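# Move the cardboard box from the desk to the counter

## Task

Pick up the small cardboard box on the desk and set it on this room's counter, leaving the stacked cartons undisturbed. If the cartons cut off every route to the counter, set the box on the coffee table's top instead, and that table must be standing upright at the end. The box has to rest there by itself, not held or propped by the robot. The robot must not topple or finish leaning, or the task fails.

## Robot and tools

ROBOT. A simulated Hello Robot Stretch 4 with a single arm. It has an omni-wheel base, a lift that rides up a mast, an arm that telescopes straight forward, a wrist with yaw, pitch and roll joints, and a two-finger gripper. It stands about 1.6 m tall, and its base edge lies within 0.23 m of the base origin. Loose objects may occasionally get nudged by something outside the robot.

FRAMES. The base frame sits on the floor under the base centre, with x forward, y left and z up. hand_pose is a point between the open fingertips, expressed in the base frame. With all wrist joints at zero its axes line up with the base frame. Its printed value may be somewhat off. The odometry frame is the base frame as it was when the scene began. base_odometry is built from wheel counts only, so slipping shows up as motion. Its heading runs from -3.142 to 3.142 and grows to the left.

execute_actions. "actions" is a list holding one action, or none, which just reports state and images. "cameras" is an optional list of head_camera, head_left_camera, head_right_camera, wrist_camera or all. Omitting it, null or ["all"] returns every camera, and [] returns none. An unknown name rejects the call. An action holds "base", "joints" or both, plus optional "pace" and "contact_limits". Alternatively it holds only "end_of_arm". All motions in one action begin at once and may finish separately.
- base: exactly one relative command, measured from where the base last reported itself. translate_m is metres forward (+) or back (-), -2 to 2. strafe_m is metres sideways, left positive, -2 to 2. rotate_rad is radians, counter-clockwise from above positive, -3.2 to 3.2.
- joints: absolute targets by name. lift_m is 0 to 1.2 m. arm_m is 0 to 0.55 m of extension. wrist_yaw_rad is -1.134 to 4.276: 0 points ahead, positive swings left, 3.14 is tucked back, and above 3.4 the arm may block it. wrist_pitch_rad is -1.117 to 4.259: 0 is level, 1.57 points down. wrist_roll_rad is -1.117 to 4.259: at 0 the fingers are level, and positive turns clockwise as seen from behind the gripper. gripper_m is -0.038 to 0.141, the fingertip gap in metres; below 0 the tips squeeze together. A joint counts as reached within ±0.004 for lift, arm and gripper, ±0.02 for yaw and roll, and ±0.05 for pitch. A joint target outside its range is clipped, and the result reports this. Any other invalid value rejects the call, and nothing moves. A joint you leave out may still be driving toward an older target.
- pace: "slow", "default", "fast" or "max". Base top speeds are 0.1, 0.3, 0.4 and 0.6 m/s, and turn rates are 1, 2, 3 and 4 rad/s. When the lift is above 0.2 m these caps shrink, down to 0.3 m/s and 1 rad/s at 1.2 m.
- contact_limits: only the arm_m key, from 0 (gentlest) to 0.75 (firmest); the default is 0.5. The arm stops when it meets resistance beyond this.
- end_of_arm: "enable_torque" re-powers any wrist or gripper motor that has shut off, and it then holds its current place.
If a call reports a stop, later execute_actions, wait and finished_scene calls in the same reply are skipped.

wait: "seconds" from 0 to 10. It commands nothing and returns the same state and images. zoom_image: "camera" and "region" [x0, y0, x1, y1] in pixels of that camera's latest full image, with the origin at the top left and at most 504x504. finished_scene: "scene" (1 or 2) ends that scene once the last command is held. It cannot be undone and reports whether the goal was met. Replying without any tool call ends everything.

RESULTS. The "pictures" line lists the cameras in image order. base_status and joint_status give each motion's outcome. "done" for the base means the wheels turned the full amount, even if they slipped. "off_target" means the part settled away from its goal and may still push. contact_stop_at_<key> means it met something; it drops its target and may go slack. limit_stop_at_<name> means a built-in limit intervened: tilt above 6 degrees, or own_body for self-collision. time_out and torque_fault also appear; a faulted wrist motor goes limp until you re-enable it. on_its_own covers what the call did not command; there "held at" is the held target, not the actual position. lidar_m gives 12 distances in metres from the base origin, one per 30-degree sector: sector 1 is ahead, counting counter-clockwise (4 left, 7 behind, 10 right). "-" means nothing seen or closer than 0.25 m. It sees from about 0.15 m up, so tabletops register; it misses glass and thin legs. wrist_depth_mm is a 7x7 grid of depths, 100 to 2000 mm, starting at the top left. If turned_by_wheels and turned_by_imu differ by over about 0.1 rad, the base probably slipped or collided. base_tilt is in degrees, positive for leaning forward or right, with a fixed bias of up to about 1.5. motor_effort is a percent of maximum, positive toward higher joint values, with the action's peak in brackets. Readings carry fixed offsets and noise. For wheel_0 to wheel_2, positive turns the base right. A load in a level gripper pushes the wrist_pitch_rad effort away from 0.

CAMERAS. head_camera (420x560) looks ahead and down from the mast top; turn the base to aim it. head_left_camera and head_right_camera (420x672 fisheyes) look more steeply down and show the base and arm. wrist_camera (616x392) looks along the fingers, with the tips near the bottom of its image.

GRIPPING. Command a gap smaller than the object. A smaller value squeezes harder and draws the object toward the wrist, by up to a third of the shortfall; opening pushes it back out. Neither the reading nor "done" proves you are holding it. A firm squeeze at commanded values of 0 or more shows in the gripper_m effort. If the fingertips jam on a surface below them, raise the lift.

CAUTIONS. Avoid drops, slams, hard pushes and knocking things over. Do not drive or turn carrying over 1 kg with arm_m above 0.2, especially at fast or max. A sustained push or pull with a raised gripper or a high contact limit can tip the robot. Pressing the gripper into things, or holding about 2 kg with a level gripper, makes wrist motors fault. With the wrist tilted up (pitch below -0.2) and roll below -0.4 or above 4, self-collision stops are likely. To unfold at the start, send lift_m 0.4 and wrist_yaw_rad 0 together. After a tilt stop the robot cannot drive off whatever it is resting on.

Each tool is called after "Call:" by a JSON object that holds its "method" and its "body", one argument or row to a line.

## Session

Call:
{"method": "execute_actions", "body": {
  "actions": []
}}

Scene clock: 0.00 s.
base_odometry: x=+0.000 y=+0.000 heading=+0.000 (m, m, rad; odometry frame)
turned_by_wheels: +0.000 (rad since the last result)
turned_by_imu: +0.000 (rad since the last result)
base_tilt: forward=+0.6 right=-1.0 (deg)
lidar_m: 1.14 1.08 1.19 1.35 2.86 1.22 0.91 0.87 1.17 0.87 0.80 0.87
base_status: not commanded
joint_positions: lift_m=+0.293 arm_m=-0.001 wrist_yaw_rad=+3.227 wrist_pitch_rad=+0.001 wrist_roll_rad=-0.014 gripper_m=+0.057
joint_status: not commanded
motor_effort: lift_m=+21 arm_m=-1 wrist_yaw_rad=-1 wrist_pitch_rad=-6 wrist_roll_rad=-2 gripper_m=-4 wheel_0=+0 wheel_1=+0 wheel_2=+1 (%)
hand_pose: x=-0.1249 y=+0.0624 z=+0.4709 quat_wxyz=(-0.043, +0.000, -0.007, +0.999) (m; base frame)
wrist_depth_mm: - - 139 1430 1255 1366 1499 / - - 137 1205 1205 1397 1464 / - - 131 250 1255 1756 1499 / - 110 138 1098 1255 1808 1537 / 185 231 1281 1255 1255 1366 1537 / 189 1281 206 1098 196 1308 1430 / 190 931 1008 112 1098 1060 1118
pictures: head_camera, head_left_camera, head_right_camera, wrist_camera
Images, in order (width x height): head_camera 420x560, head_left_camera 420x672, head_right_camera 420x672, wrist_camera 616x392.

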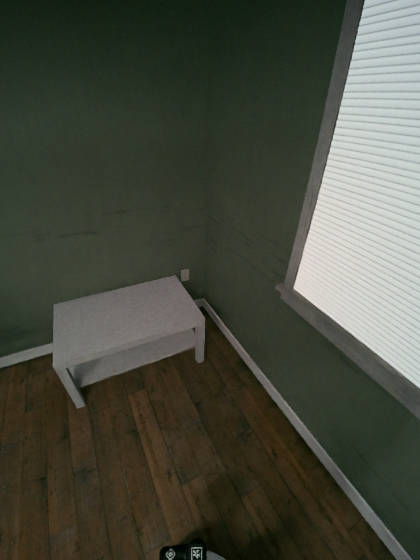

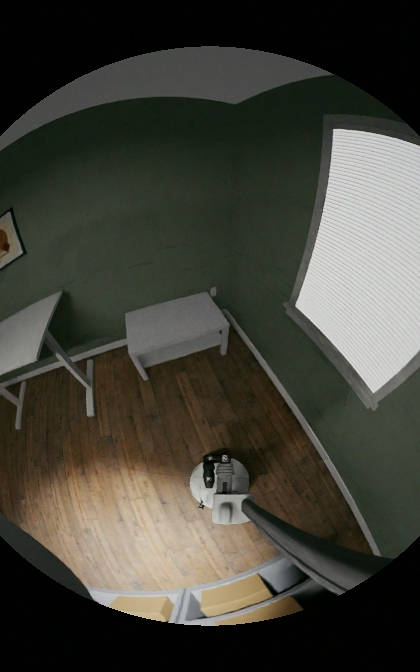

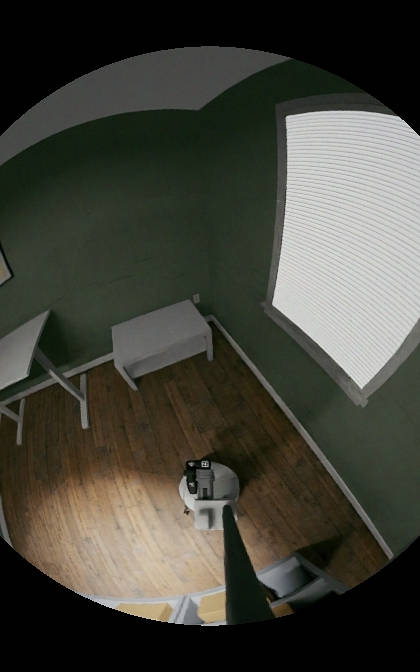

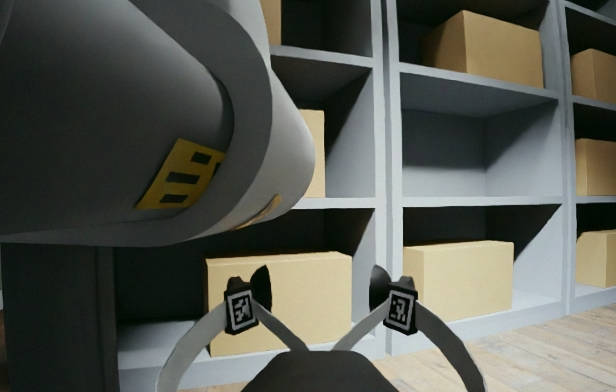

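Call:
{"method": "execute_actions", "body": {
  "actions": [
    {"base":{"rotate_rad":-2.4},"joints":{"lift_m":0.9,"wrist_yaw_rad":0,"wrist_pitch_rad":0.2,"gripper_m":0.14},"pace":"fast"}
  ]
}}

Call:
{"method": "execute_actions", "body": {
  "actions": [
    {"base":{"rotate_rad":-2.2},"pace":"fast"}
  ]
}}

Scene clock: 2.97 s.
base_odometry: x=+0.000 y=+0.000 heading=-2.399 (m, m, rad; odometry frame)
turned_by_wheels: -2.399 (rad since the last result)
turned_by_imu: -2.422 (rad since the last result)
base_tilt: forward=+0.8 right=-0.9 (deg)
lidar_m: 0.88 0.97 0.81 0.82 1.00 1.08 1.12 1.19 1.95 1.67 0.99 0.86
base_status: done
joint_positions: lift_m=+0.900 arm_m=-0.001 wrist_yaw_rad=+0.000 wrist_pitch_rad=+0.202 wrist_roll_rad=-0.014 gripper_m=+0.140
joint_status: all done
motor_effort: lift_m=+24(25) arm_m=-1(1) wrist_yaw_rad=-2(6) wrist_pitch_rad=-6(6) wrist_roll_rad=-2(1) gripper_m=+1(5) wheel_0=+4(9) wheel_1=+4(13) wheel_2=+4(11) (%)
hand_pose: x=+0.4526 y=-0.0873 z=+1.0200 quat_wxyz=(+0.995, -0.007, +0.101, +0.001) (m; base frame)
wrist_depth_mm: 842 1060 1499 809 976 891 535 / 854 1078 1499 831 621 580 539 / 854 1078 1537 854 640 591 559 / 866 1098 1576 768 654 603 564 / 866 1098 1576 904 1098 866 946 / 878 1025 1430 831 1025 216 615 / 891 1060 1576 112 831 661 621
pictures: head_camera, head_left_camera, head_right_camera, wrist_camera
Images, in order (width x height): head_camera 420x560, head_left_camera 420x672, head_right_camera 420x672, wrist_camera 616x392.

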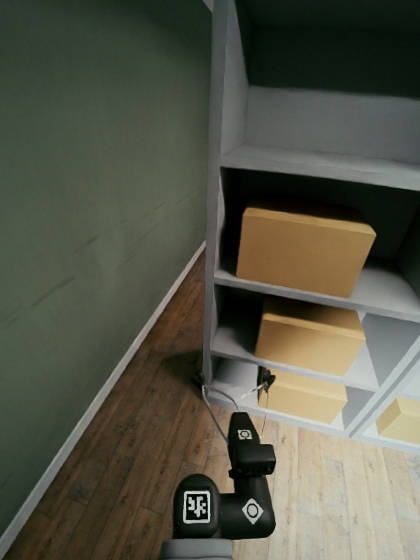

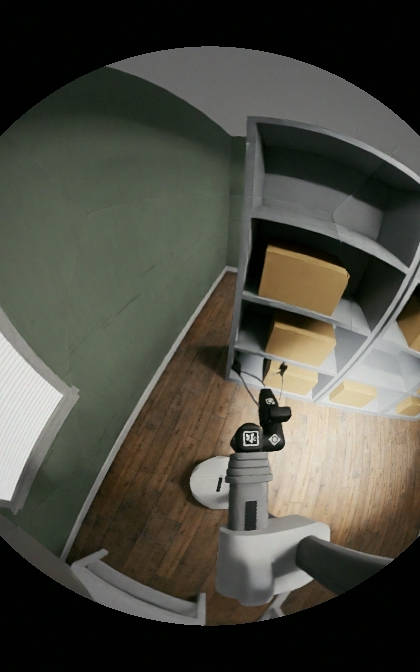

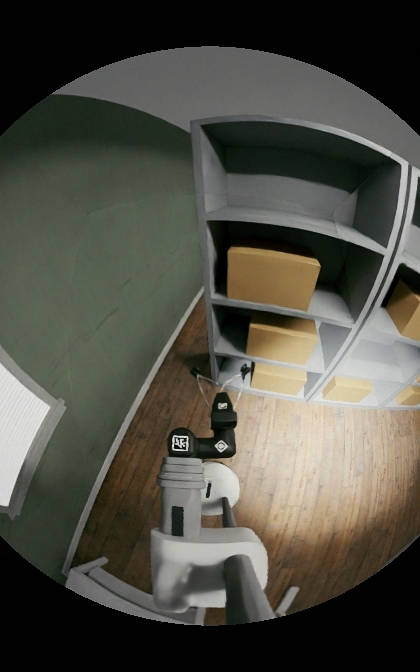

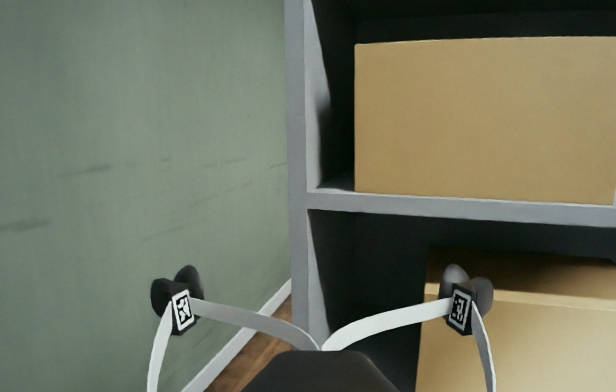

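Scene clock: 5.40 s.
base_odometry: x=+0.000 y=+0.000 heading=+1.685 (m, m, rad; odometry frame)
turned_by_wheels: -2.199 (rad since the last result)
turned_by_imu: -2.220 (rad since the last result)
base_tilt: forward=+0.7 right=-0.9 (deg)
lidar_m: 1.64 2.00 1.06 0.86 0.89 1.05 0.81 0.79 0.91 1.10 1.08 1.17
base_status: done
joint_positions: lift_m=+0.900 arm_m=-0.001 wrist_yaw_rad=+0.000 wrist_pitch_rad=+0.202 wrist_roll_rad=-0.014 gripper_m=+0.140
joint_status: not commanded
motor_effort: lift_m=+22(24) arm_m=-1(1) wrist_yaw_rad=+0(3) wrist_pitch_rad=-4(4) wrist_roll_rad=-3(2) gripper_m=+1(0) wheel_0=+5(8) wheel_1=+5(11) wheel_2=+5(14) (%)
hand_pose: x=+0.4526 y=-0.0875 z=+1.0201 quat_wxyz=(+0.995, -0.007, +0.101, +0.001) (m; base frame)
wrist_depth_mm: - - - - - 1921 1464 / - - - - - - 1537 / - - - - - 1863 1537 / - - - - - 1182 960 / - - - - - - 1576 / - - 1921 - - 217 1576 / 1708 1661 1708 112 1708 1618 1098
pictures: head_camera, head_left_camera, head_right_camera, wrist_camera
Images, in order (width x height): head_camera 420x560, head_left_camera 420x672, head_right_camera 420x672, wrist_camera 616x392.

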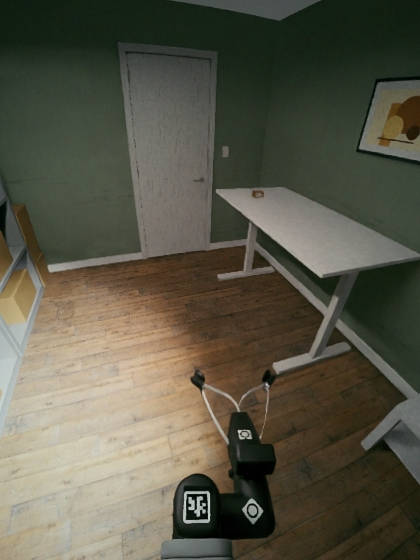

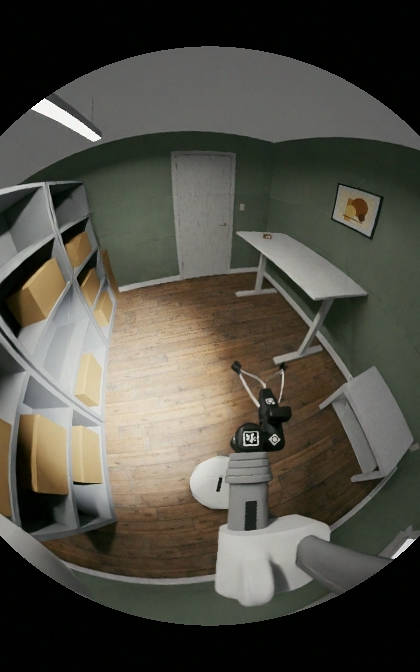

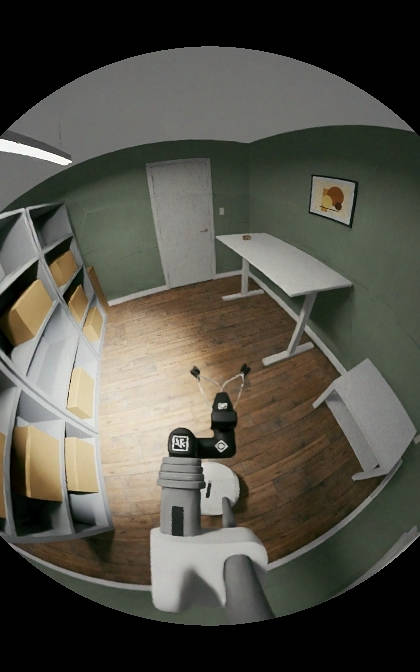

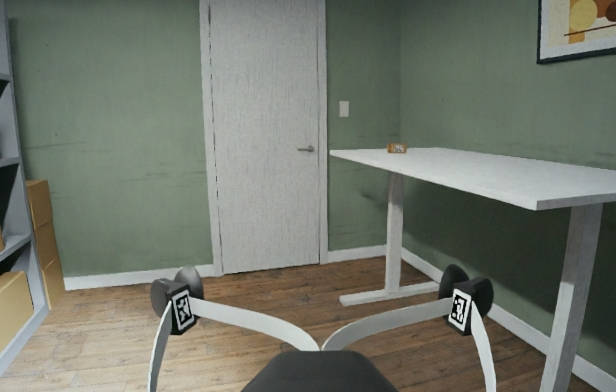

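Call:
{"method": "execute_actions", "body": {
  "actions": [
    {"base":{"rotate_rad":-1.28},"pace":"fast"}
  ],
  "cameras": []
}}

Call:
{"method": "execute_actions", "body": {
  "actions": [
    {"base":{"strafe_m":1.85},"pace":"max"}
  ]
}}

Scene clock: 7.80 s.
base_odometry: x=+0.000 y=+0.000 heading=+0.406 (m, m, rad; odometry frame)
turned_by_wheels: -1.279 (rad since the last result)
turned_by_imu: -1.292 (rad since the last result)
base_tilt: forward=+0.7 right=-0.9 (deg)
lidar_m: 1.10 1.14 1.24 2.87 1.32 0.93 0.87 0.92 0.89 0.81 0.84 1.13
base_status: done
joint_positions: lift_m=+0.900 arm_m=-0.001 wrist_yaw_rad=+0.000 wrist_pitch_rad=+0.202 wrist_roll_rad=-0.014 gripper_m=+0.140
joint_status: not commanded
motor_effort: lift_m=+21(22) arm_m=-1(1) wrist_yaw_rad=+0(2) wrist_pitch_rad=-6(6) wrist_roll_rad=-1(3) gripper_m=+2(0) wheel_0=+5(12) wheel_1=+4(10) wheel_2=+5(12) (%)
hand_pose: x=+0.4526 y=-0.0875 z=+1.0202 quat_wxyz=(+0.995, -0.007, +0.101, +0.001) (m; base frame)
wrist_depth_mm: 1336 1336 1336 1336 1336 1308 1098 / 1366 1366 1336 1366 1366 1336 1098 / 1430 1430 1397 1397 1397 1397 1118 / 1464 1464 1464 1430 1430 1430 1118 / 1537 1537 1537 1499 1499 1464 1118 / 1576 1537 1160 1308 1308 217 1118 / 1661 1576 1025 112 1025 1078 1098
pictures: none
No camera images: the call's "cameras" was empty. Leave "cameras" out to get every camera's image.

Scene clock: 13.87 s.
base_odometry: x=-0.731 y=+1.699 heading=+0.406 (m, m, rad; odometry frame)
turned_by_wheels: +0.000 (rad since the last result)
turned_by_imu: -0.003 (rad since the last result)
base_tilt: forward=+0.6 right=-0.9 (deg)
lidar_m: 0.82 0.86 1.03 1.00 1.03 0.95 0.91 0.93 1.28 2.65 1.19 0.86
base_status: done
joint_positions: lift_m=+0.900 arm_m=-0.001 wrist_yaw_rad=+0.000 wrist_pitch_rad=+0.202 wrist_roll_rad=-0.014 gripper_m=+0.140
joint_status: not commanded
motor_effort: lift_m=+22(21) arm_m=-1(1) wrist_yaw_rad=-1(0) wrist_pitch_rad=-6(6) wrist_roll_rad=-1(2) gripper_m=+0(1) wheel_0=-2(13) wheel_1=+2(14) wheel_2=+0(2) (%)
hand_pose: x=+0.4526 y=-0.0874 z=+1.0202 quat_wxyz=(+0.995, -0.007, +0.101, +0.001) (m; base frame)
wrist_depth_mm: 1336 1336 1308 1308 1308 1308 1308 / 1366 1366 1336 1366 1336 1336 1336 / 1397 1397 1397 1397 1366 1397 1366 / 1397 904 878 866 842 831 820 / 1397 1499 1464 1464 1464 1430 1430 / 1464 1537 1138 1499 1499 217 1464 / 1464 1576 1576 112 1537 1576 1308
pictures: head_camera, head_left_camera, head_right_camera, wrist_camera
Images, in order (width x height): head_camera 420x560, head_left_camera 420x672, head_right_camera 420x672, wrist_camera 616x392.

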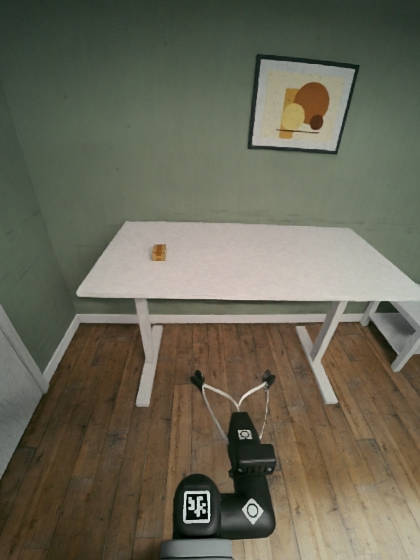

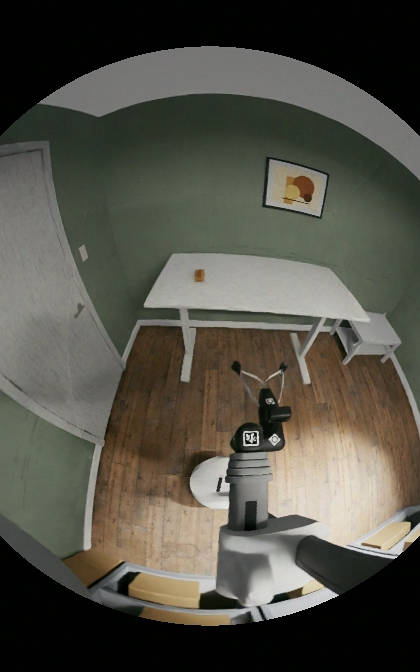

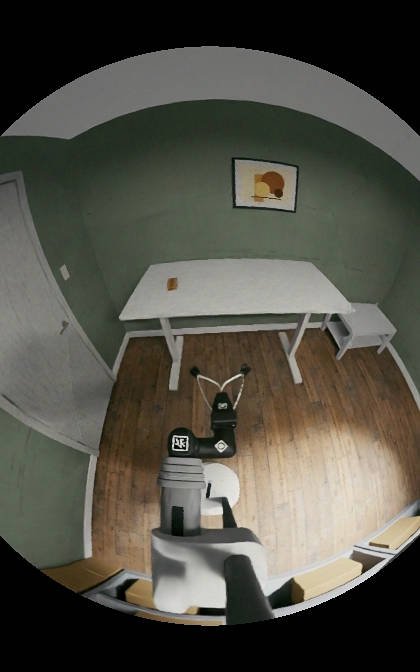

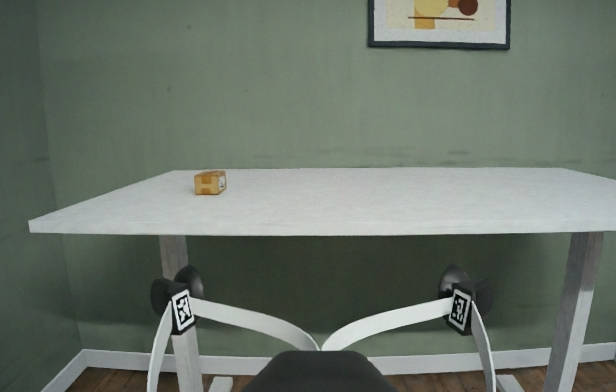

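Call:
{"method": "execute_actions", "body": {
  "actions": [
    {"base":{"strafe_m":0.27},"pace":"fast"}
  ],
  "cameras": []
}}

Call:
{"method": "execute_actions", "body": {
  "actions": [
    {"base":{"translate_m":0.33},"joints":{"arm_m":0.2},"pace":"fast"}
  ]
}}

Scene clock: 17.03 s.
base_odometry: x=-0.838 y=+1.947 heading=+0.407 (m, m, rad; odometry frame)
turned_by_wheels: +0.000 (rad since the last result)
turned_by_imu: -0.001 (rad since the last result)
base_tilt: forward=+0.6 right=-0.8 (deg)
lidar_m: 0.83 1.07 0.74 0.74 0.79 0.95 0.91 0.92 1.28 2.92 1.20 0.88
base_status: done
joint_positions: lift_m=+0.900 arm_m=-0.001 wrist_yaw_rad=+0.000 wrist_pitch_rad=+0.202 wrist_roll_rad=-0.014 gripper_m=+0.140
joint_status: not commanded
motor_effort: lift_m=+22(22) arm_m=-1(1) wrist_yaw_rad=-2(0) wrist_pitch_rad=-5(7) wrist_roll_rad=-2(1) gripper_m=+0(0) wheel_0=-1(15) wheel_1=+2(14) wheel_2=+0(3) (%)
hand_pose: x=+0.4526 y=-0.0874 z=+1.0202 quat_wxyz=(+0.995, -0.007, +0.101, +0.001) (m; base frame)
wrist_depth_mm: 1138 1308 1308 1336 1281 1281 1281 / 1118 1336 1366 1366 1336 1366 1308 / 1118 1397 1397 1397 1366 1366 1366 / 1118 1430 891 866 842 831 809 / 1138 1499 1464 1464 1464 1464 1464 / 1098 1397 1025 1499 1499 216 1499 / 1138 1464 1537 112 1576 1537 1537
pictures: none
No camera images: the call's "cameras" was empty. Leave "cameras" out to get every camera's image.

Scene clock: 19.33 s.
base_odometry: x=-0.535 y=+2.078 heading=+0.407 (m, m, rad; odometry frame)
turned_by_wheels: +0.001 (rad since the last result)
turned_by_imu: -0.001 (rad since the last result)
base_tilt: forward=+0.6 right=-0.9 (deg)
lidar_m: 0.51 0.55 0.77 0.73 0.80 1.09 1.24 1.28 1.73 2.90 0.75 0.55
base_status: done
joint_positions: lift_m=+0.900 arm_m=+0.199 wrist_yaw_rad=+0.000 wrist_pitch_rad=+0.202 wrist_roll_rad=-0.014 gripper_m=+0.140
joint_status: all done
motor_effort: lift_m=+21(21) arm_m=+5(7) wrist_yaw_rad=-2(3) wrist_pitch_rad=-5(5) wrist_roll_rad=+0(2) gripper_m=-1(1) wheel_0=+5(6) wheel_1=+4(10) wheel_2=-1(13) (%)
hand_pose: x=+0.6526 y=-0.0874 z=+1.0202 quat_wxyz=(+0.995, -0.007, +0.101, +0.001) (m; base frame)
wrist_depth_mm: 842 842 831 831 831 820 831 / 866 866 866 866 854 842 842 / 904 891 891 878 891 878 866 / 931 917 866 854 831 820 798 / 946 492 492 379 484 469 459 / 334 319 303 340 338 217 320 / 264 255 265 112 260 251 -
pictures: head_camera, head_left_camera, head_right_camera, wrist_camera
Images, in order (width x height): head_camera 420x560, head_left_camera 420x672, head_right_camera 420x672, wrist_camera 616x392.

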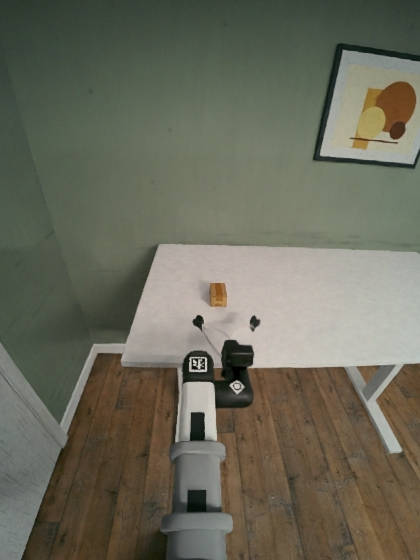

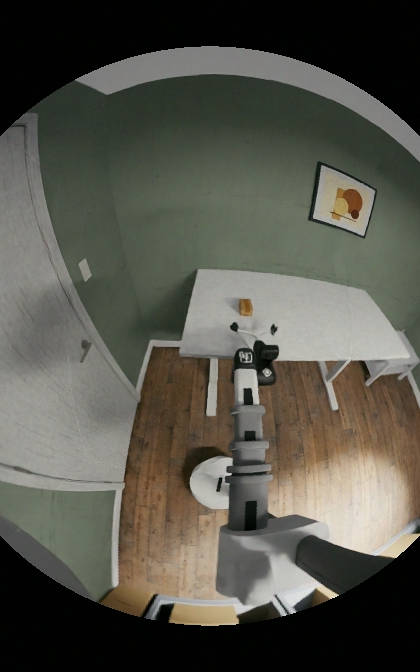

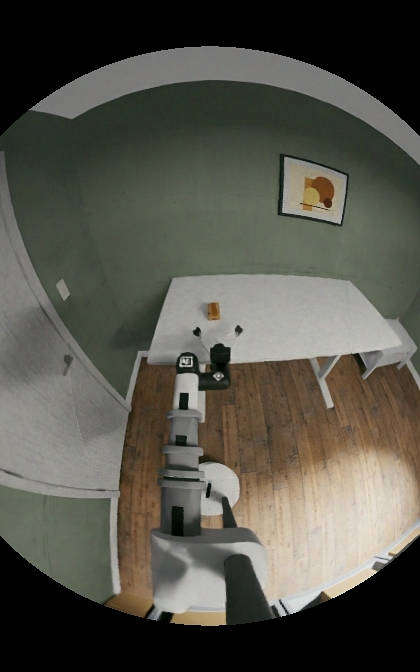

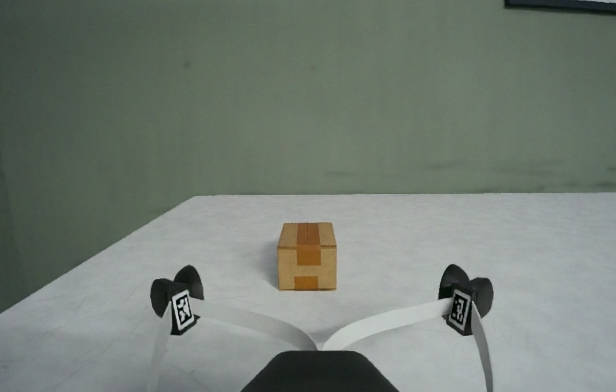

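Call:
{"method": "execute_actions", "body": {
  "actions": [
    {"base":{"strafe_m":0.012},"joints":{"lift_m":0.864,"arm_m":0.365,"gripper_m":0.11}}
  ],
  "cameras": ["wrist_camera"]
}}

Call:
{"method": "execute_actions", "body": {
  "actions": [
    {"joints":{"gripper_m":0.01}}
  ],
  "cameras": ["wrist_camera"]
}}

Call:
{"method": "execute_actions", "body": {
  "actions": [
    {"joints":{"lift_m":0.9},"pace":"fast"}
  ],
  "cameras": ["wrist_camera"]
}}

Scene clock: 21.27 s.
base_odometry: x=-0.540 y=+2.089 heading=+0.407 (m, m, rad; odometry frame)
turned_by_wheels: +0.000 (rad since the last result)
turned_by_imu: -0.001 (rad since the last result)
base_tilt: forward=+0.8 right=-0.8 (deg)
lidar_m: 0.51 0.54 0.76 0.72 0.75 1.07 1.24 1.28 1.73 2.93 0.75 0.56
base_status: done
joint_positions: lift_m=+0.864 arm_m=+0.364 wrist_yaw_rad=+0.000 wrist_pitch_rad=+0.202 wrist_roll_rad=-0.014 gripper_m=+0.110
joint_status: all done
motor_effort: lift_m=+17(20) arm_m=+6(5) wrist_yaw_rad=-1(2) wrist_pitch_rad=-6(5) wrist_roll_rad=-2(2) gripper_m=-1(5) wheel_0=-5(9) wheel_1=+4(11) wheel_2=+0(1) (%)
hand_pose: x=+0.8175 y=-0.0874 z=+0.9845 quat_wxyz=(+0.995, -0.007, +0.101, +0.001) (m; base frame)
wrist_depth_mm: 699 691 691 683 683 676 676 / 707 707 707 707 707 699 691 / 732 732 723 723 723 715 715 / 768 750 683 676 661 654 640 / 778 389 392 244 379 373 364 / 264 266 202 199 213 243 253 / 208 202 204 112 202 198 -
pictures: wrist_camera
Images, in order (width x height): wrist_camera 616x392.

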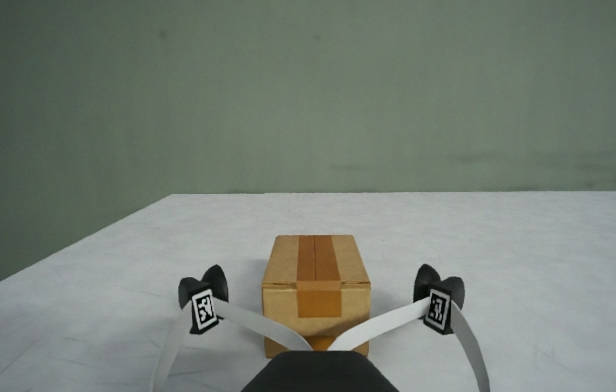

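Scene clock: 23.10 s.
base_odometry: x=-0.540 y=+2.089 heading=+0.407 (m, m, rad; odometry frame)
turned_by_wheels: +0.000 (rad since the last result)
turned_by_imu: -0.001 (rad since the last result)
base_tilt: forward=+0.6 right=-0.9 (deg)
lidar_m: 0.52 0.54 0.76 0.72 0.78 1.07 1.25 1.30 1.74 2.94 0.76 0.55
base_status: not commanded
joint_positions: lift_m=+0.864 arm_m=+0.364 wrist_yaw_rad=+0.000 wrist_pitch_rad=+0.203 wrist_roll_rad=-0.014 gripper_m=+0.010
joint_status: all done
motor_effort: lift_m=+17(17) arm_m=+6(6) wrist_yaw_rad=-2(0) wrist_pitch_rad=-7(8) wrist_roll_rad=-3(1) gripper_m=-23(24) wheel_0=-5(4) wheel_1=+4(4) wheel_2=+0(0) (%)
hand_pose: x=+0.8175 y=-0.0874 z=+0.9843 quat_wxyz=(+0.995, -0.007, +0.101, +0.001) (m; base frame)
wrist_depth_mm: 699 691 691 683 676 676 676 / 715 707 707 707 699 691 691 / 732 741 723 723 723 723 715 / 759 750 683 668 654 640 634 / 424 387 387 236 375 368 364 / 263 266 190 185 185 256 253 / 207 199 204 112 199 189 -
pictures: wrist_camera
Images, in order (width x height): wrist_camera 616x392.

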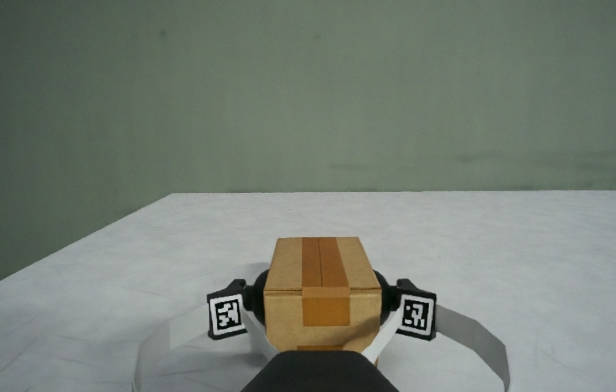

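Scene clock: 23.93 s.
base_odometry: x=-0.540 y=+2.089 heading=+0.407 (m, m, rad; odometry frame)
turned_by_wheels: +0.000 (rad since the last result)
turned_by_imu: +0.000 (rad since the last result)
base_tilt: forward=+0.5 right=-0.9 (deg)
lidar_m: 0.53 0.55 0.77 0.73 0.77 1.06 1.24 1.29 1.74 2.91 0.76 0.55
base_status: not commanded
joint_positions: lift_m=+0.900 arm_m=+0.364 wrist_yaw_rad=+0.000 wrist_pitch_rad=+0.203 wrist_roll_rad=-0.014 gripper_m=+0.010
joint_status: all done
motor_effort: lift_m=+24(25) arm_m=+6(5) wrist_yaw_rad=+0(1) wrist_pitch_rad=-10(10) wrist_roll_rad=-1(1) gripper_m=-21(20) wheel_0=-5(5) wheel_1=+4(4) wheel_2=+0(0) (%)
hand_pose: x=+0.8174 y=-0.0874 z=+1.0196 quat_wxyz=(+0.995, -0.007, +0.102, +0.001) (m; base frame)
wrist_depth_mm: 699 691 691 683 683 676 668 / 707 715 707 707 699 699 691 / 732 732 723 723 723 723 715 / 759 759 741 741 741 732 732 / 778 488 488 236 473 466 455 / 330 336 190 185 185 324 315 / 262 250 256 112 251 238 -
pictures: wrist_camera
Images, in order (width x height): wrist_camera 616x392.

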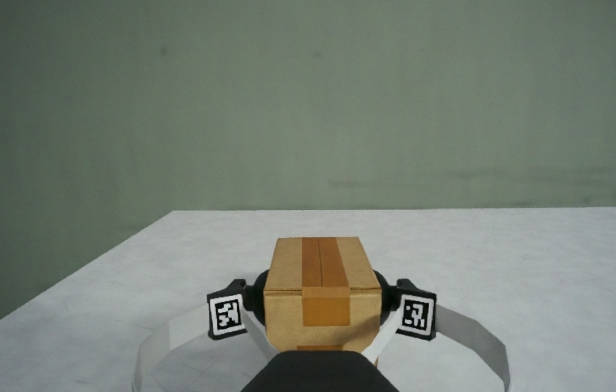

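Call:
{"method": "execute_actions", "body": {
  "actions": [
    {"base":{"translate_m":-0.4},"joints":{"arm_m":0},"pace":"fast"}
  ],
  "cameras": []
}}

Call:
{"method": "execute_actions", "body": {
  "actions": [
    {"base":{"rotate_rad":-3.09},"pace":"fast"}
  ],
  "cameras": []
}}

Call:
{"method": "execute_actions", "body": {
  "actions": [
    {"base":{"strafe_m":2.0},"pace":"max"}
  ],
  "cameras": []
}}

Call:
{"method": "execute_actions", "body": {
  "actions": [
    {"base":{"strafe_m":0.58},"pace":"fast"}
  ]
}}

Scene clock: 26.90 s.
base_odometry: x=-0.907 y=+1.930 heading=+0.407 (m, m, rad; odometry frame)
turned_by_wheels: +0.000 (rad since the last result)
turned_by_imu: -0.001 (rad since the last result)
base_tilt: forward=+0.6 right=-1.0 (deg)
lidar_m: 0.91 1.04 0.73 0.73 0.77 0.90 0.83 0.87 1.19 2.93 1.30 0.94
base_status: done
joint_positions: lift_m=+0.900 arm_m=+0.001 wrist_yaw_rad=+0.000 wrist_pitch_rad=+0.204 wrist_roll_rad=-0.014 gripper_m=+0.010
joint_status: all done
motor_effort: lift_m=+24(24) arm_m=-5(8) wrist_yaw_rad=+0(2) wrist_pitch_rad=-9(10) wrist_roll_rad=-1(2) gripper_m=-20(20) wheel_0=-3(10) wheel_1=-3(10) wheel_2=+1(16) (%)
hand_pose: x=+0.4544 y=-0.0875 z=+1.0196 quat_wxyz=(+0.995, -0.007, +0.102, +0.001) (m; base frame)
wrist_depth_mm: 1138 1366 1366 1366 1366 1336 1336 / 1098 1430 1430 1397 1397 1397 1366 / 1118 1464 1464 1464 1464 1430 1397 / 1118 1499 866 842 831 820 809 / 1098 1537 1576 236 1537 1537 1537 / 1098 1464 190 185 185 1576 1576 / 1098 1336 1618 112 1618 1537 1576
pictures: none
No camera images: the call's "cameras" was empty. Leave "cameras" out to get every camera's image.

Scene clock: 29.80 s.
base_odometry: x=-0.907 y=+1.930 heading=-2.682 (m, m, rad; odometry frame)
turned_by_wheels: -3.089 (rad since the last result)
turned_by_imu: -3.119 (rad since the last result)
base_tilt: forward=+0.7 right=-0.8 (deg)
lidar_m: 0.82 0.89 1.32 2.97 1.28 0.96 0.94 1.01 0.73 0.72 0.77 0.84
base_status: done
joint_positions: lift_m=+0.900 arm_m=+0.001 wrist_yaw_rad=+0.000 wrist_pitch_rad=+0.204 wrist_roll_rad=-0.014 gripper_m=+0.010
joint_status: not commanded
motor_effort: lift_m=+24(24) arm_m=-5(5) wrist_yaw_rad=+0(2) wrist_pitch_rad=-9(9) wrist_roll_rad=-2(2) gripper_m=-23(22) wheel_0=+6(10) wheel_1=+3(11) wheel_2=+4(11) (%)
hand_pose: x=+0.4544 y=-0.0875 z=+1.0196 quat_wxyz=(+0.995, -0.007, +0.102, +0.001) (m; base frame)
wrist_depth_mm: 640 866 991 976 946 732 759 / 634 831 621 609 597 741 778 / 661 891 640 621 609 759 1008 / 676 788 654 640 621 627 1042 / 707 854 917 236 1078 750 768 / 732 732 190 185 185 640 627 / 759 741 715 112 866 707 647
pictures: none
No camera images: the call's "cameras" was empty. Leave "cameras" out to get every camera's image.

Scene clock: 36.27 s.
base_odometry: x=-0.021 y=+0.137 heading=-2.682 (m, m, rad; odometry frame)
turned_by_wheels: +0.000 (rad since the last result)
turned_by_imu: -0.003 (rad since the last result)
base_tilt: forward=+0.7 right=-0.9 (deg)
lidar_m: 0.94 0.99 1.01 0.94 1.04 1.05 1.04 1.03 1.23 2.69 1.31 0.98
base_status: done
joint_positions: lift_m=+0.900 arm_m=+0.001 wrist_yaw_rad=+0.000 wrist_pitch_rad=+0.204 wrist_roll_rad=-0.014 gripper_m=+0.010
joint_status: not commanded
motor_effort: lift_m=+23(24) arm_m=-5(5) wrist_yaw_rad=-1(0) wrist_pitch_rad=-10(10) wrist_roll_rad=-3(3) gripper_m=-22(24) wheel_0=-1(13) wheel_1=+0(14) wheel_2=+0(3) (%)
hand_pose: x=+0.4544 y=-0.0874 z=+1.0197 quat_wxyz=(+0.995, -0.007, +0.102, +0.001) (m; base frame)
wrist_depth_mm: 1281 798 1060 1078 1060 976 661 / 1255 866 732 723 1098 991 676 / 1281 878 759 741 1118 1008 691 / 1281 891 778 759 904 854 699 / 1308 1499 1229 236 891 1008 723 / 1281 1576 190 185 185 831 750 / 1308 1464 878 112 809 809 768
pictures: none
No camera images: the call's "cameras" was empty. Leave "cameras" out to get every camera's image.

Scene clock: 39.07 s.
base_odometry: x=+0.236 y=-0.382 heading=-2.682 (m, m, rad; odometry frame)
turned_by_wheels: +0.000 (rad since the last result)
turned_by_imu: -0.001 (rad since the last result)
base_tilt: forward=+0.7 right=-0.9 (deg)
lidar_m: 1.02 0.57 0.39 0.38 0.38 0.61 0.99 1.05 1.46 3.22 1.35 1.00
base_status: done
joint_positions: lift_m=+0.900 arm_m=+0.001 wrist_yaw_rad=+0.000 wrist_pitch_rad=+0.204 wrist_roll_rad=-0.014 gripper_m=+0.010
joint_status: not commanded
motor_effort: lift_m=+23(23) arm_m=-6(5) wrist_yaw_rad=-1(0) wrist_pitch_rad=-9(11) wrist_roll_rad=-2(2) gripper_m=-21(21) wheel_0=-3(15) wheel_1=+3(13) wheel_2=+0(2) (%)
hand_pose: x=+0.4544 y=-0.0874 z=+1.0197 quat_wxyz=(+0.995, -0.007, +0.102, +0.001) (m; base frame)
wrist_depth_mm: 615 842 1464 - 1025 1078 1060 / 615 854 1499 - 960 723 699 / 621 854 1464 - 960 741 723 / 615 866 1499 - 991 750 732 / 615 854 1464 236 960 1008 854 / 609 809 190 185 185 820 788 / 615 741 1397 112 842 831 820
pictures: head_camera, head_left_camera, head_right_camera, wrist_camera
Images, in order (width x height): head_camera 420x560, head_left_camera 420x672, head_right_camera 420x672, wrist_camera 616x392.

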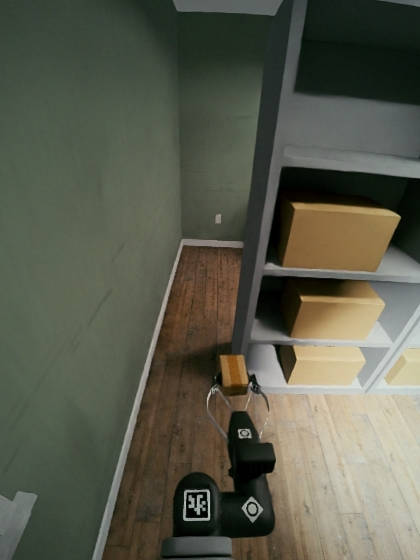

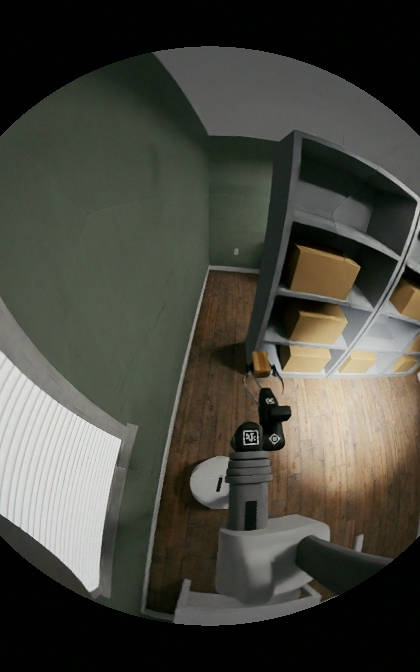

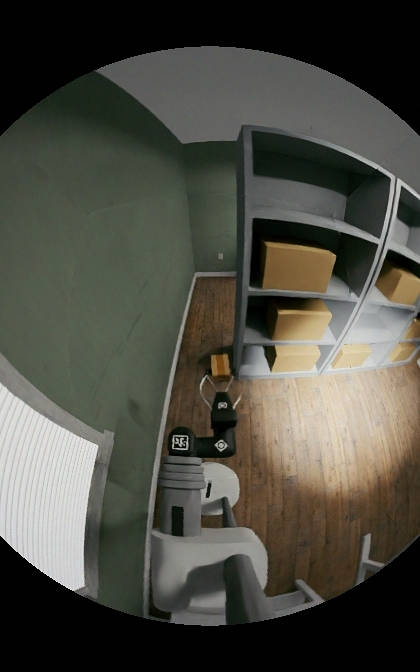

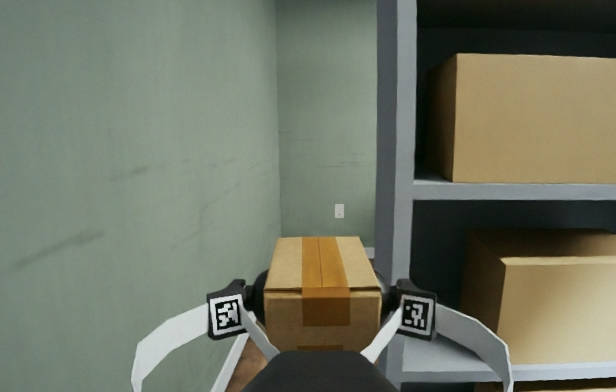

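Call:
{"method": "execute_actions", "body": {
  "actions": [
    {"base":{"rotate_rad":-0.045}}
  ],
  "cameras": []
}}

Call:
{"method": "execute_actions", "body": {
  "actions": [
    {"base":{"strafe_m":0.08}}
  ],
  "cameras": []
}}

Call:
{"method": "execute_actions", "body": {
  "actions": [
    {"base":{"translate_m":0.68},"pace":"fast"}
  ]
}}

Scene clock: 39.93 s.
base_odometry: x=+0.236 y=-0.382 heading=-2.727 (m, m, rad; odometry frame)
turned_by_wheels: -0.044 (rad since the last result)
turned_by_imu: -0.045 (rad since the last result)
base_tilt: forward=+0.5 right=-0.9 (deg)
lidar_m: 0.98 0.58 0.38 0.37 0.39 0.57 0.99 1.04 1.42 3.26 1.41 1.05
base_status: done
joint_positions: lift_m=+0.900 arm_m=+0.001 wrist_yaw_rad=+0.000 wrist_pitch_rad=+0.204 wrist_roll_rad=-0.014 gripper_m=+0.010
joint_status: not commanded
motor_effort: lift_m=+23(23) arm_m=-5(5) wrist_yaw_rad=+0(3) wrist_pitch_rad=-10(10) wrist_roll_rad=-3(1) gripper_m=-21(20) wheel_0=+5(4) wheel_1=+3(9) wheel_2=+3(11) (%)
hand_pose: x=+0.4544 y=-0.0874 z=+1.0197 quat_wxyz=(+0.995, -0.007, +0.102, +0.001) (m; base frame)
wrist_depth_mm: 668 931 1708 - 1042 1078 1078 / 654 931 1708 - 831 732 723 / 661 946 1708 - 842 750 750 / 661 946 1756 - 820 768 759 / 654 946 1708 236 1229 931 854 / 654 878 190 185 185 820 820 / 661 798 1537 112 854 854 842
pictures: none
No camera images: the call's "cameras" was empty. Leave "cameras" out to get every camera's image.

Scene clock: 41.27 s.
base_odometry: x=+0.269 y=-0.456 heading=-2.727 (m, m, rad; odometry frame)
turned_by_wheels: +0.000 (rad since the last result)
turned_by_imu: +0.000 (rad since the last result)
base_tilt: forward=+0.6 right=-0.9 (deg)
lidar_m: 1.06 0.47 0.32 0.29 0.32 0.46 0.99 1.03 1.50 3.34 1.40 1.02
base_status: done
joint_positions: lift_m=+0.900 arm_m=+0.001 wrist_yaw_rad=+0.000 wrist_pitch_rad=+0.204 wrist_roll_rad=-0.014 gripper_m=+0.010
joint_status: not commanded
motor_effort: lift_m=+23(23) arm_m=-6(5) wrist_yaw_rad=-1(0) wrist_pitch_rad=-9(10) wrist_roll_rad=-1(1) gripper_m=-20(19) wheel_0=-3(12) wheel_1=+3(10) wheel_2=+0(2) (%)
hand_pose: x=+0.4544 y=-0.0874 z=+1.0197 quat_wxyz=(+0.995, -0.007, +0.102, +0.001) (m; base frame)
wrist_depth_mm: 564 788 1430 - 1060 1098 1078 / 554 788 1499 - 1008 732 723 / 564 809 1499 - 1008 759 750 / 559 809 1499 - 917 778 759 / 559 809 1499 236 931 1042 854 / 554 750 190 185 185 831 820 / 559 683 1366 112 854 854 854
pictures: none
No camera images: the call's "cameras" was empty. Leave "cameras" out to get every camera's image.

Scene clock: 44.50 s.
base_odometry: x=-0.353 y=-0.730 heading=-2.726 (m, m, rad; odometry frame)
turned_by_wheels: +0.001 (rad since the last result)
turned_by_imu: -0.002 (rad since the last result)
base_tilt: forward=+0.5 right=-0.9 (deg)
lidar_m: 1.26 0.47 0.33 0.31 0.33 0.51 1.36 1.75 2.07 1.23 0.46 0.42
base_status: done
joint_positions: lift_m=+0.900 arm_m=+0.001 wrist_yaw_rad=+0.000 wrist_pitch_rad=+0.204 wrist_roll_rad=-0.014 gripper_m=+0.010
joint_status: not commanded
motor_effort: lift_m=+23(23) arm_m=-5(6) wrist_yaw_rad=-1(2) wrist_pitch_rad=-8(10) wrist_roll_rad=-1(2) gripper_m=-21(21) wheel_0=+5(9) wheel_1=+5(9) wheel_2=-2(16) (%)
hand_pose: x=+0.4544 y=-0.0874 z=+1.0197 quat_wxyz=(+0.995, -0.007, +0.102, +0.001) (m; base frame)
wrist_depth_mm: 554 778 1430 - - 407 282 / 549 778 1430 - - 410 286 / 549 788 1464 - - 418 290 / 549 788 1464 - - 421 291 / 549 778 1430 236 - 421 291 / 544 723 190 185 185 355 287 / 544 676 1336 112 1618 349 283
pictures: head_camera, head_left_camera, head_right_camera, wrist_camera
Images, in order (width x height): head_camera 420x560, head_left_camera 420x672, head_right_camera 420x672, wrist_camera 616x392.

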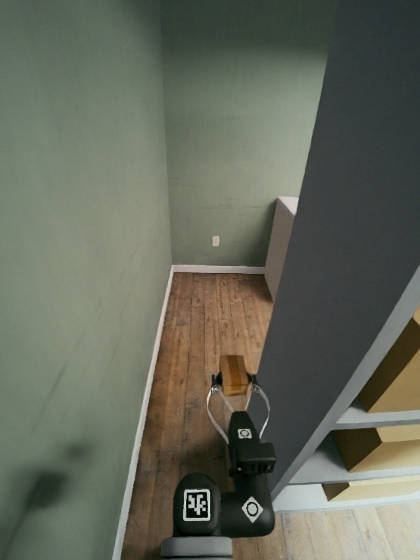

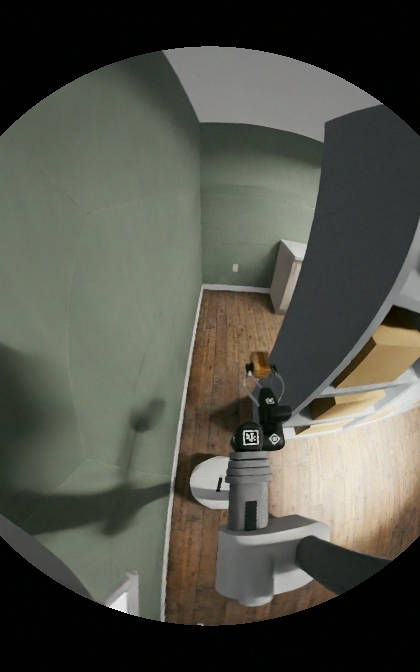

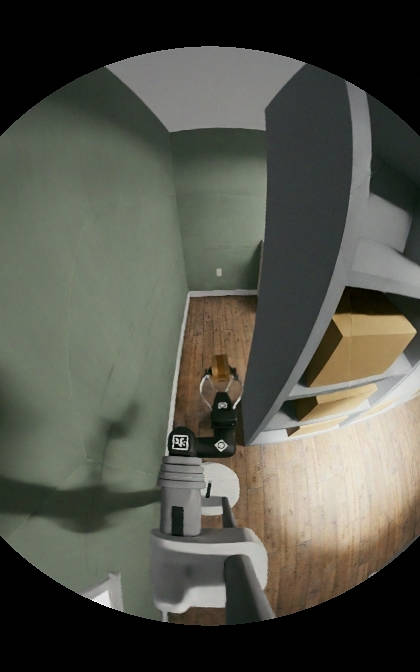

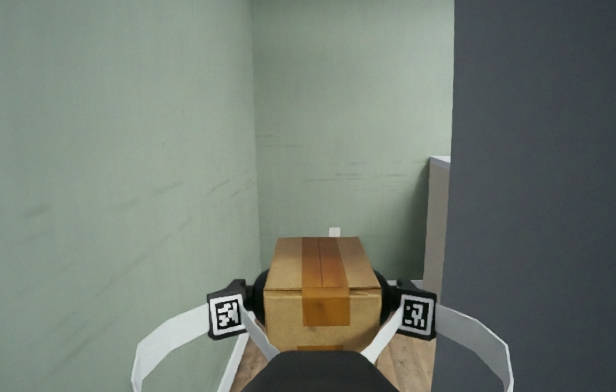

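Same depths as before.

Call:
{"method": "execute_actions", "body": {
  "actions": [
    {"base":{"strafe_m":0.03}}
  ],
  "cameras": []
}}

Call:
{"method": "execute_actions", "body": {
  "actions": [
    {"base":{"translate_m":1.2},"pace":"fast"}
  ]
}}

Scene clock: 45.63 s.
base_odometry: x=-0.341 y=-0.757 heading=-2.726 (m, m, rad; odometry frame)
turned_by_wheels: +0.000 (rad since the last result)
turned_by_imu: +0.000 (rad since the last result)
base_tilt: forward=+0.6 right=-0.9 (deg)
lidar_m: 1.13 0.41 0.30 0.28 0.32 0.45 1.25 1.71 2.07 1.24 0.45 0.43
base_status: done
joint_positions: lift_m=+0.900 arm_m=+0.001 wrist_yaw_rad=+0.000 wrist_pitch_rad=+0.204 wrist_roll_rad=-0.014 gripper_m=+0.010
joint_status: not commanded
motor_effort: lift_m=+23(23) arm_m=-6(5) wrist_yaw_rad=-1(1) wrist_pitch_rad=-10(10) wrist_roll_rad=-2(3) gripper_m=-22(21) wheel_0=-2(9) wheel_1=+2(12) wheel_2=+0(0) (%)
hand_pose: x=+0.4544 y=-0.0874 z=+1.0197 quat_wxyz=(+0.995, -0.007, +0.102, +0.001) (m; base frame)
wrist_depth_mm: 517 715 1336 - - 469 325 / 512 732 1336 - - 477 332 / 508 723 1397 - - 480 336 / 512 732 1366 - - 492 338 / 508 732 1336 236 - 488 338 / 504 676 190 185 185 413 332 / 512 627 1229 112 1618 404 330
pictures: none
No camera images: the call's "cameras" was empty. Leave "cameras" out to get every camera's image.

Scene clock: 50.20 s.
base_odometry: x=-1.439 y=-1.242 heading=-2.725 (m, m, rad; odometry frame)
turned_by_wheels: +0.001 (rad since the last result)
turned_by_imu: -0.004 (rad since the last result)
base_tilt: forward=+0.6 right=-0.9 (deg)
lidar_m: 1.07 0.41 0.28 0.27 0.28 0.43 1.27 0.47 0.53 1.58 1.02 1.06
base_status: done
joint_positions: lift_m=+0.900 arm_m=+0.001 wrist_yaw_rad=+0.000 wrist_pitch_rad=+0.204 wrist_roll_rad=-0.014 gripper_m=+0.010
joint_status: not commanded
motor_effort: lift_m=+23(23) arm_m=-5(5) wrist_yaw_rad=-1(1) wrist_pitch_rad=-9(8) wrist_roll_rad=-2(3) gripper_m=-22(21) wheel_0=+5(13) wheel_1=+5(9) wheel_2=-1(14) (%)
hand_pose: x=+0.4544 y=-0.0874 z=+1.0197 quat_wxyz=(+0.995, -0.007, +0.102, +0.001) (m; base frame)
wrist_depth_mm: 500 699 991 991 960 960 946 / 492 707 1008 1008 991 976 976 / 492 715 1042 1042 1025 1008 1025 / 496 707 1078 1060 1042 1060 1042 / 488 707 1118 236 1098 1078 991 / 488 654 190 185 185 1118 991 / 492 597 1160 112 1160 1138 976
pictures: head_camera, head_left_camera, head_right_camera, wrist_camera
Images, in order (width x height): head_camera 420x560, head_left_camera 420x672, head_right_camera 420x672, wrist_camera 616x392.

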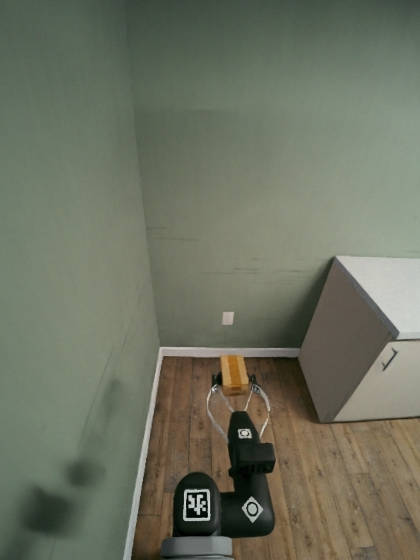

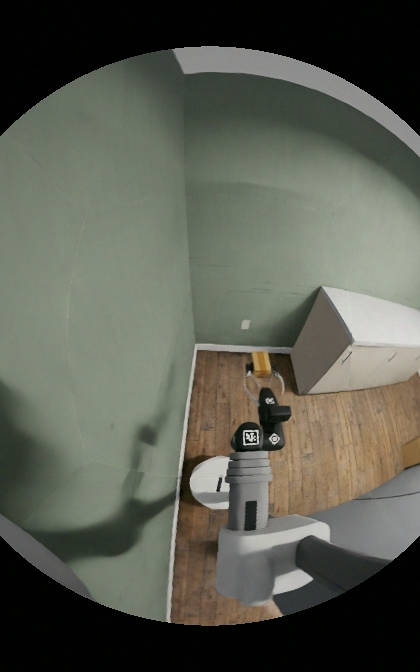

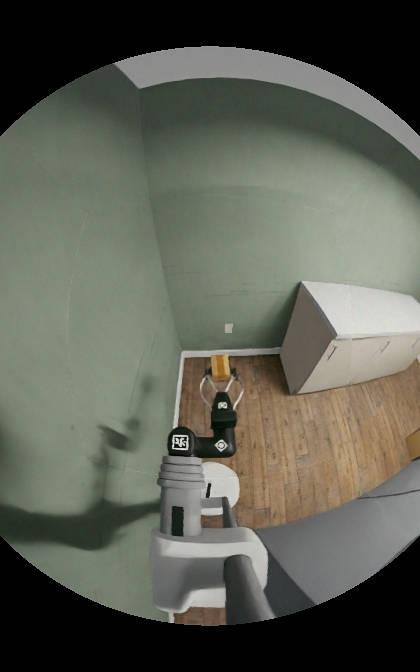

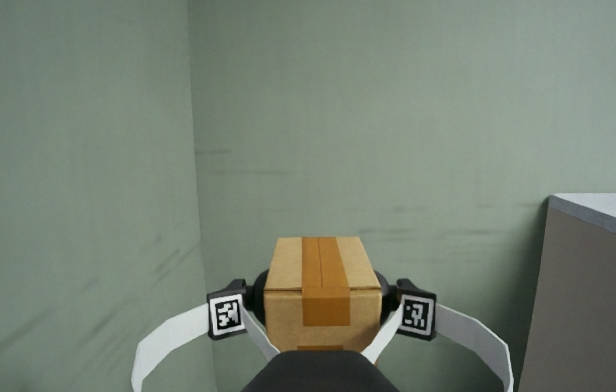

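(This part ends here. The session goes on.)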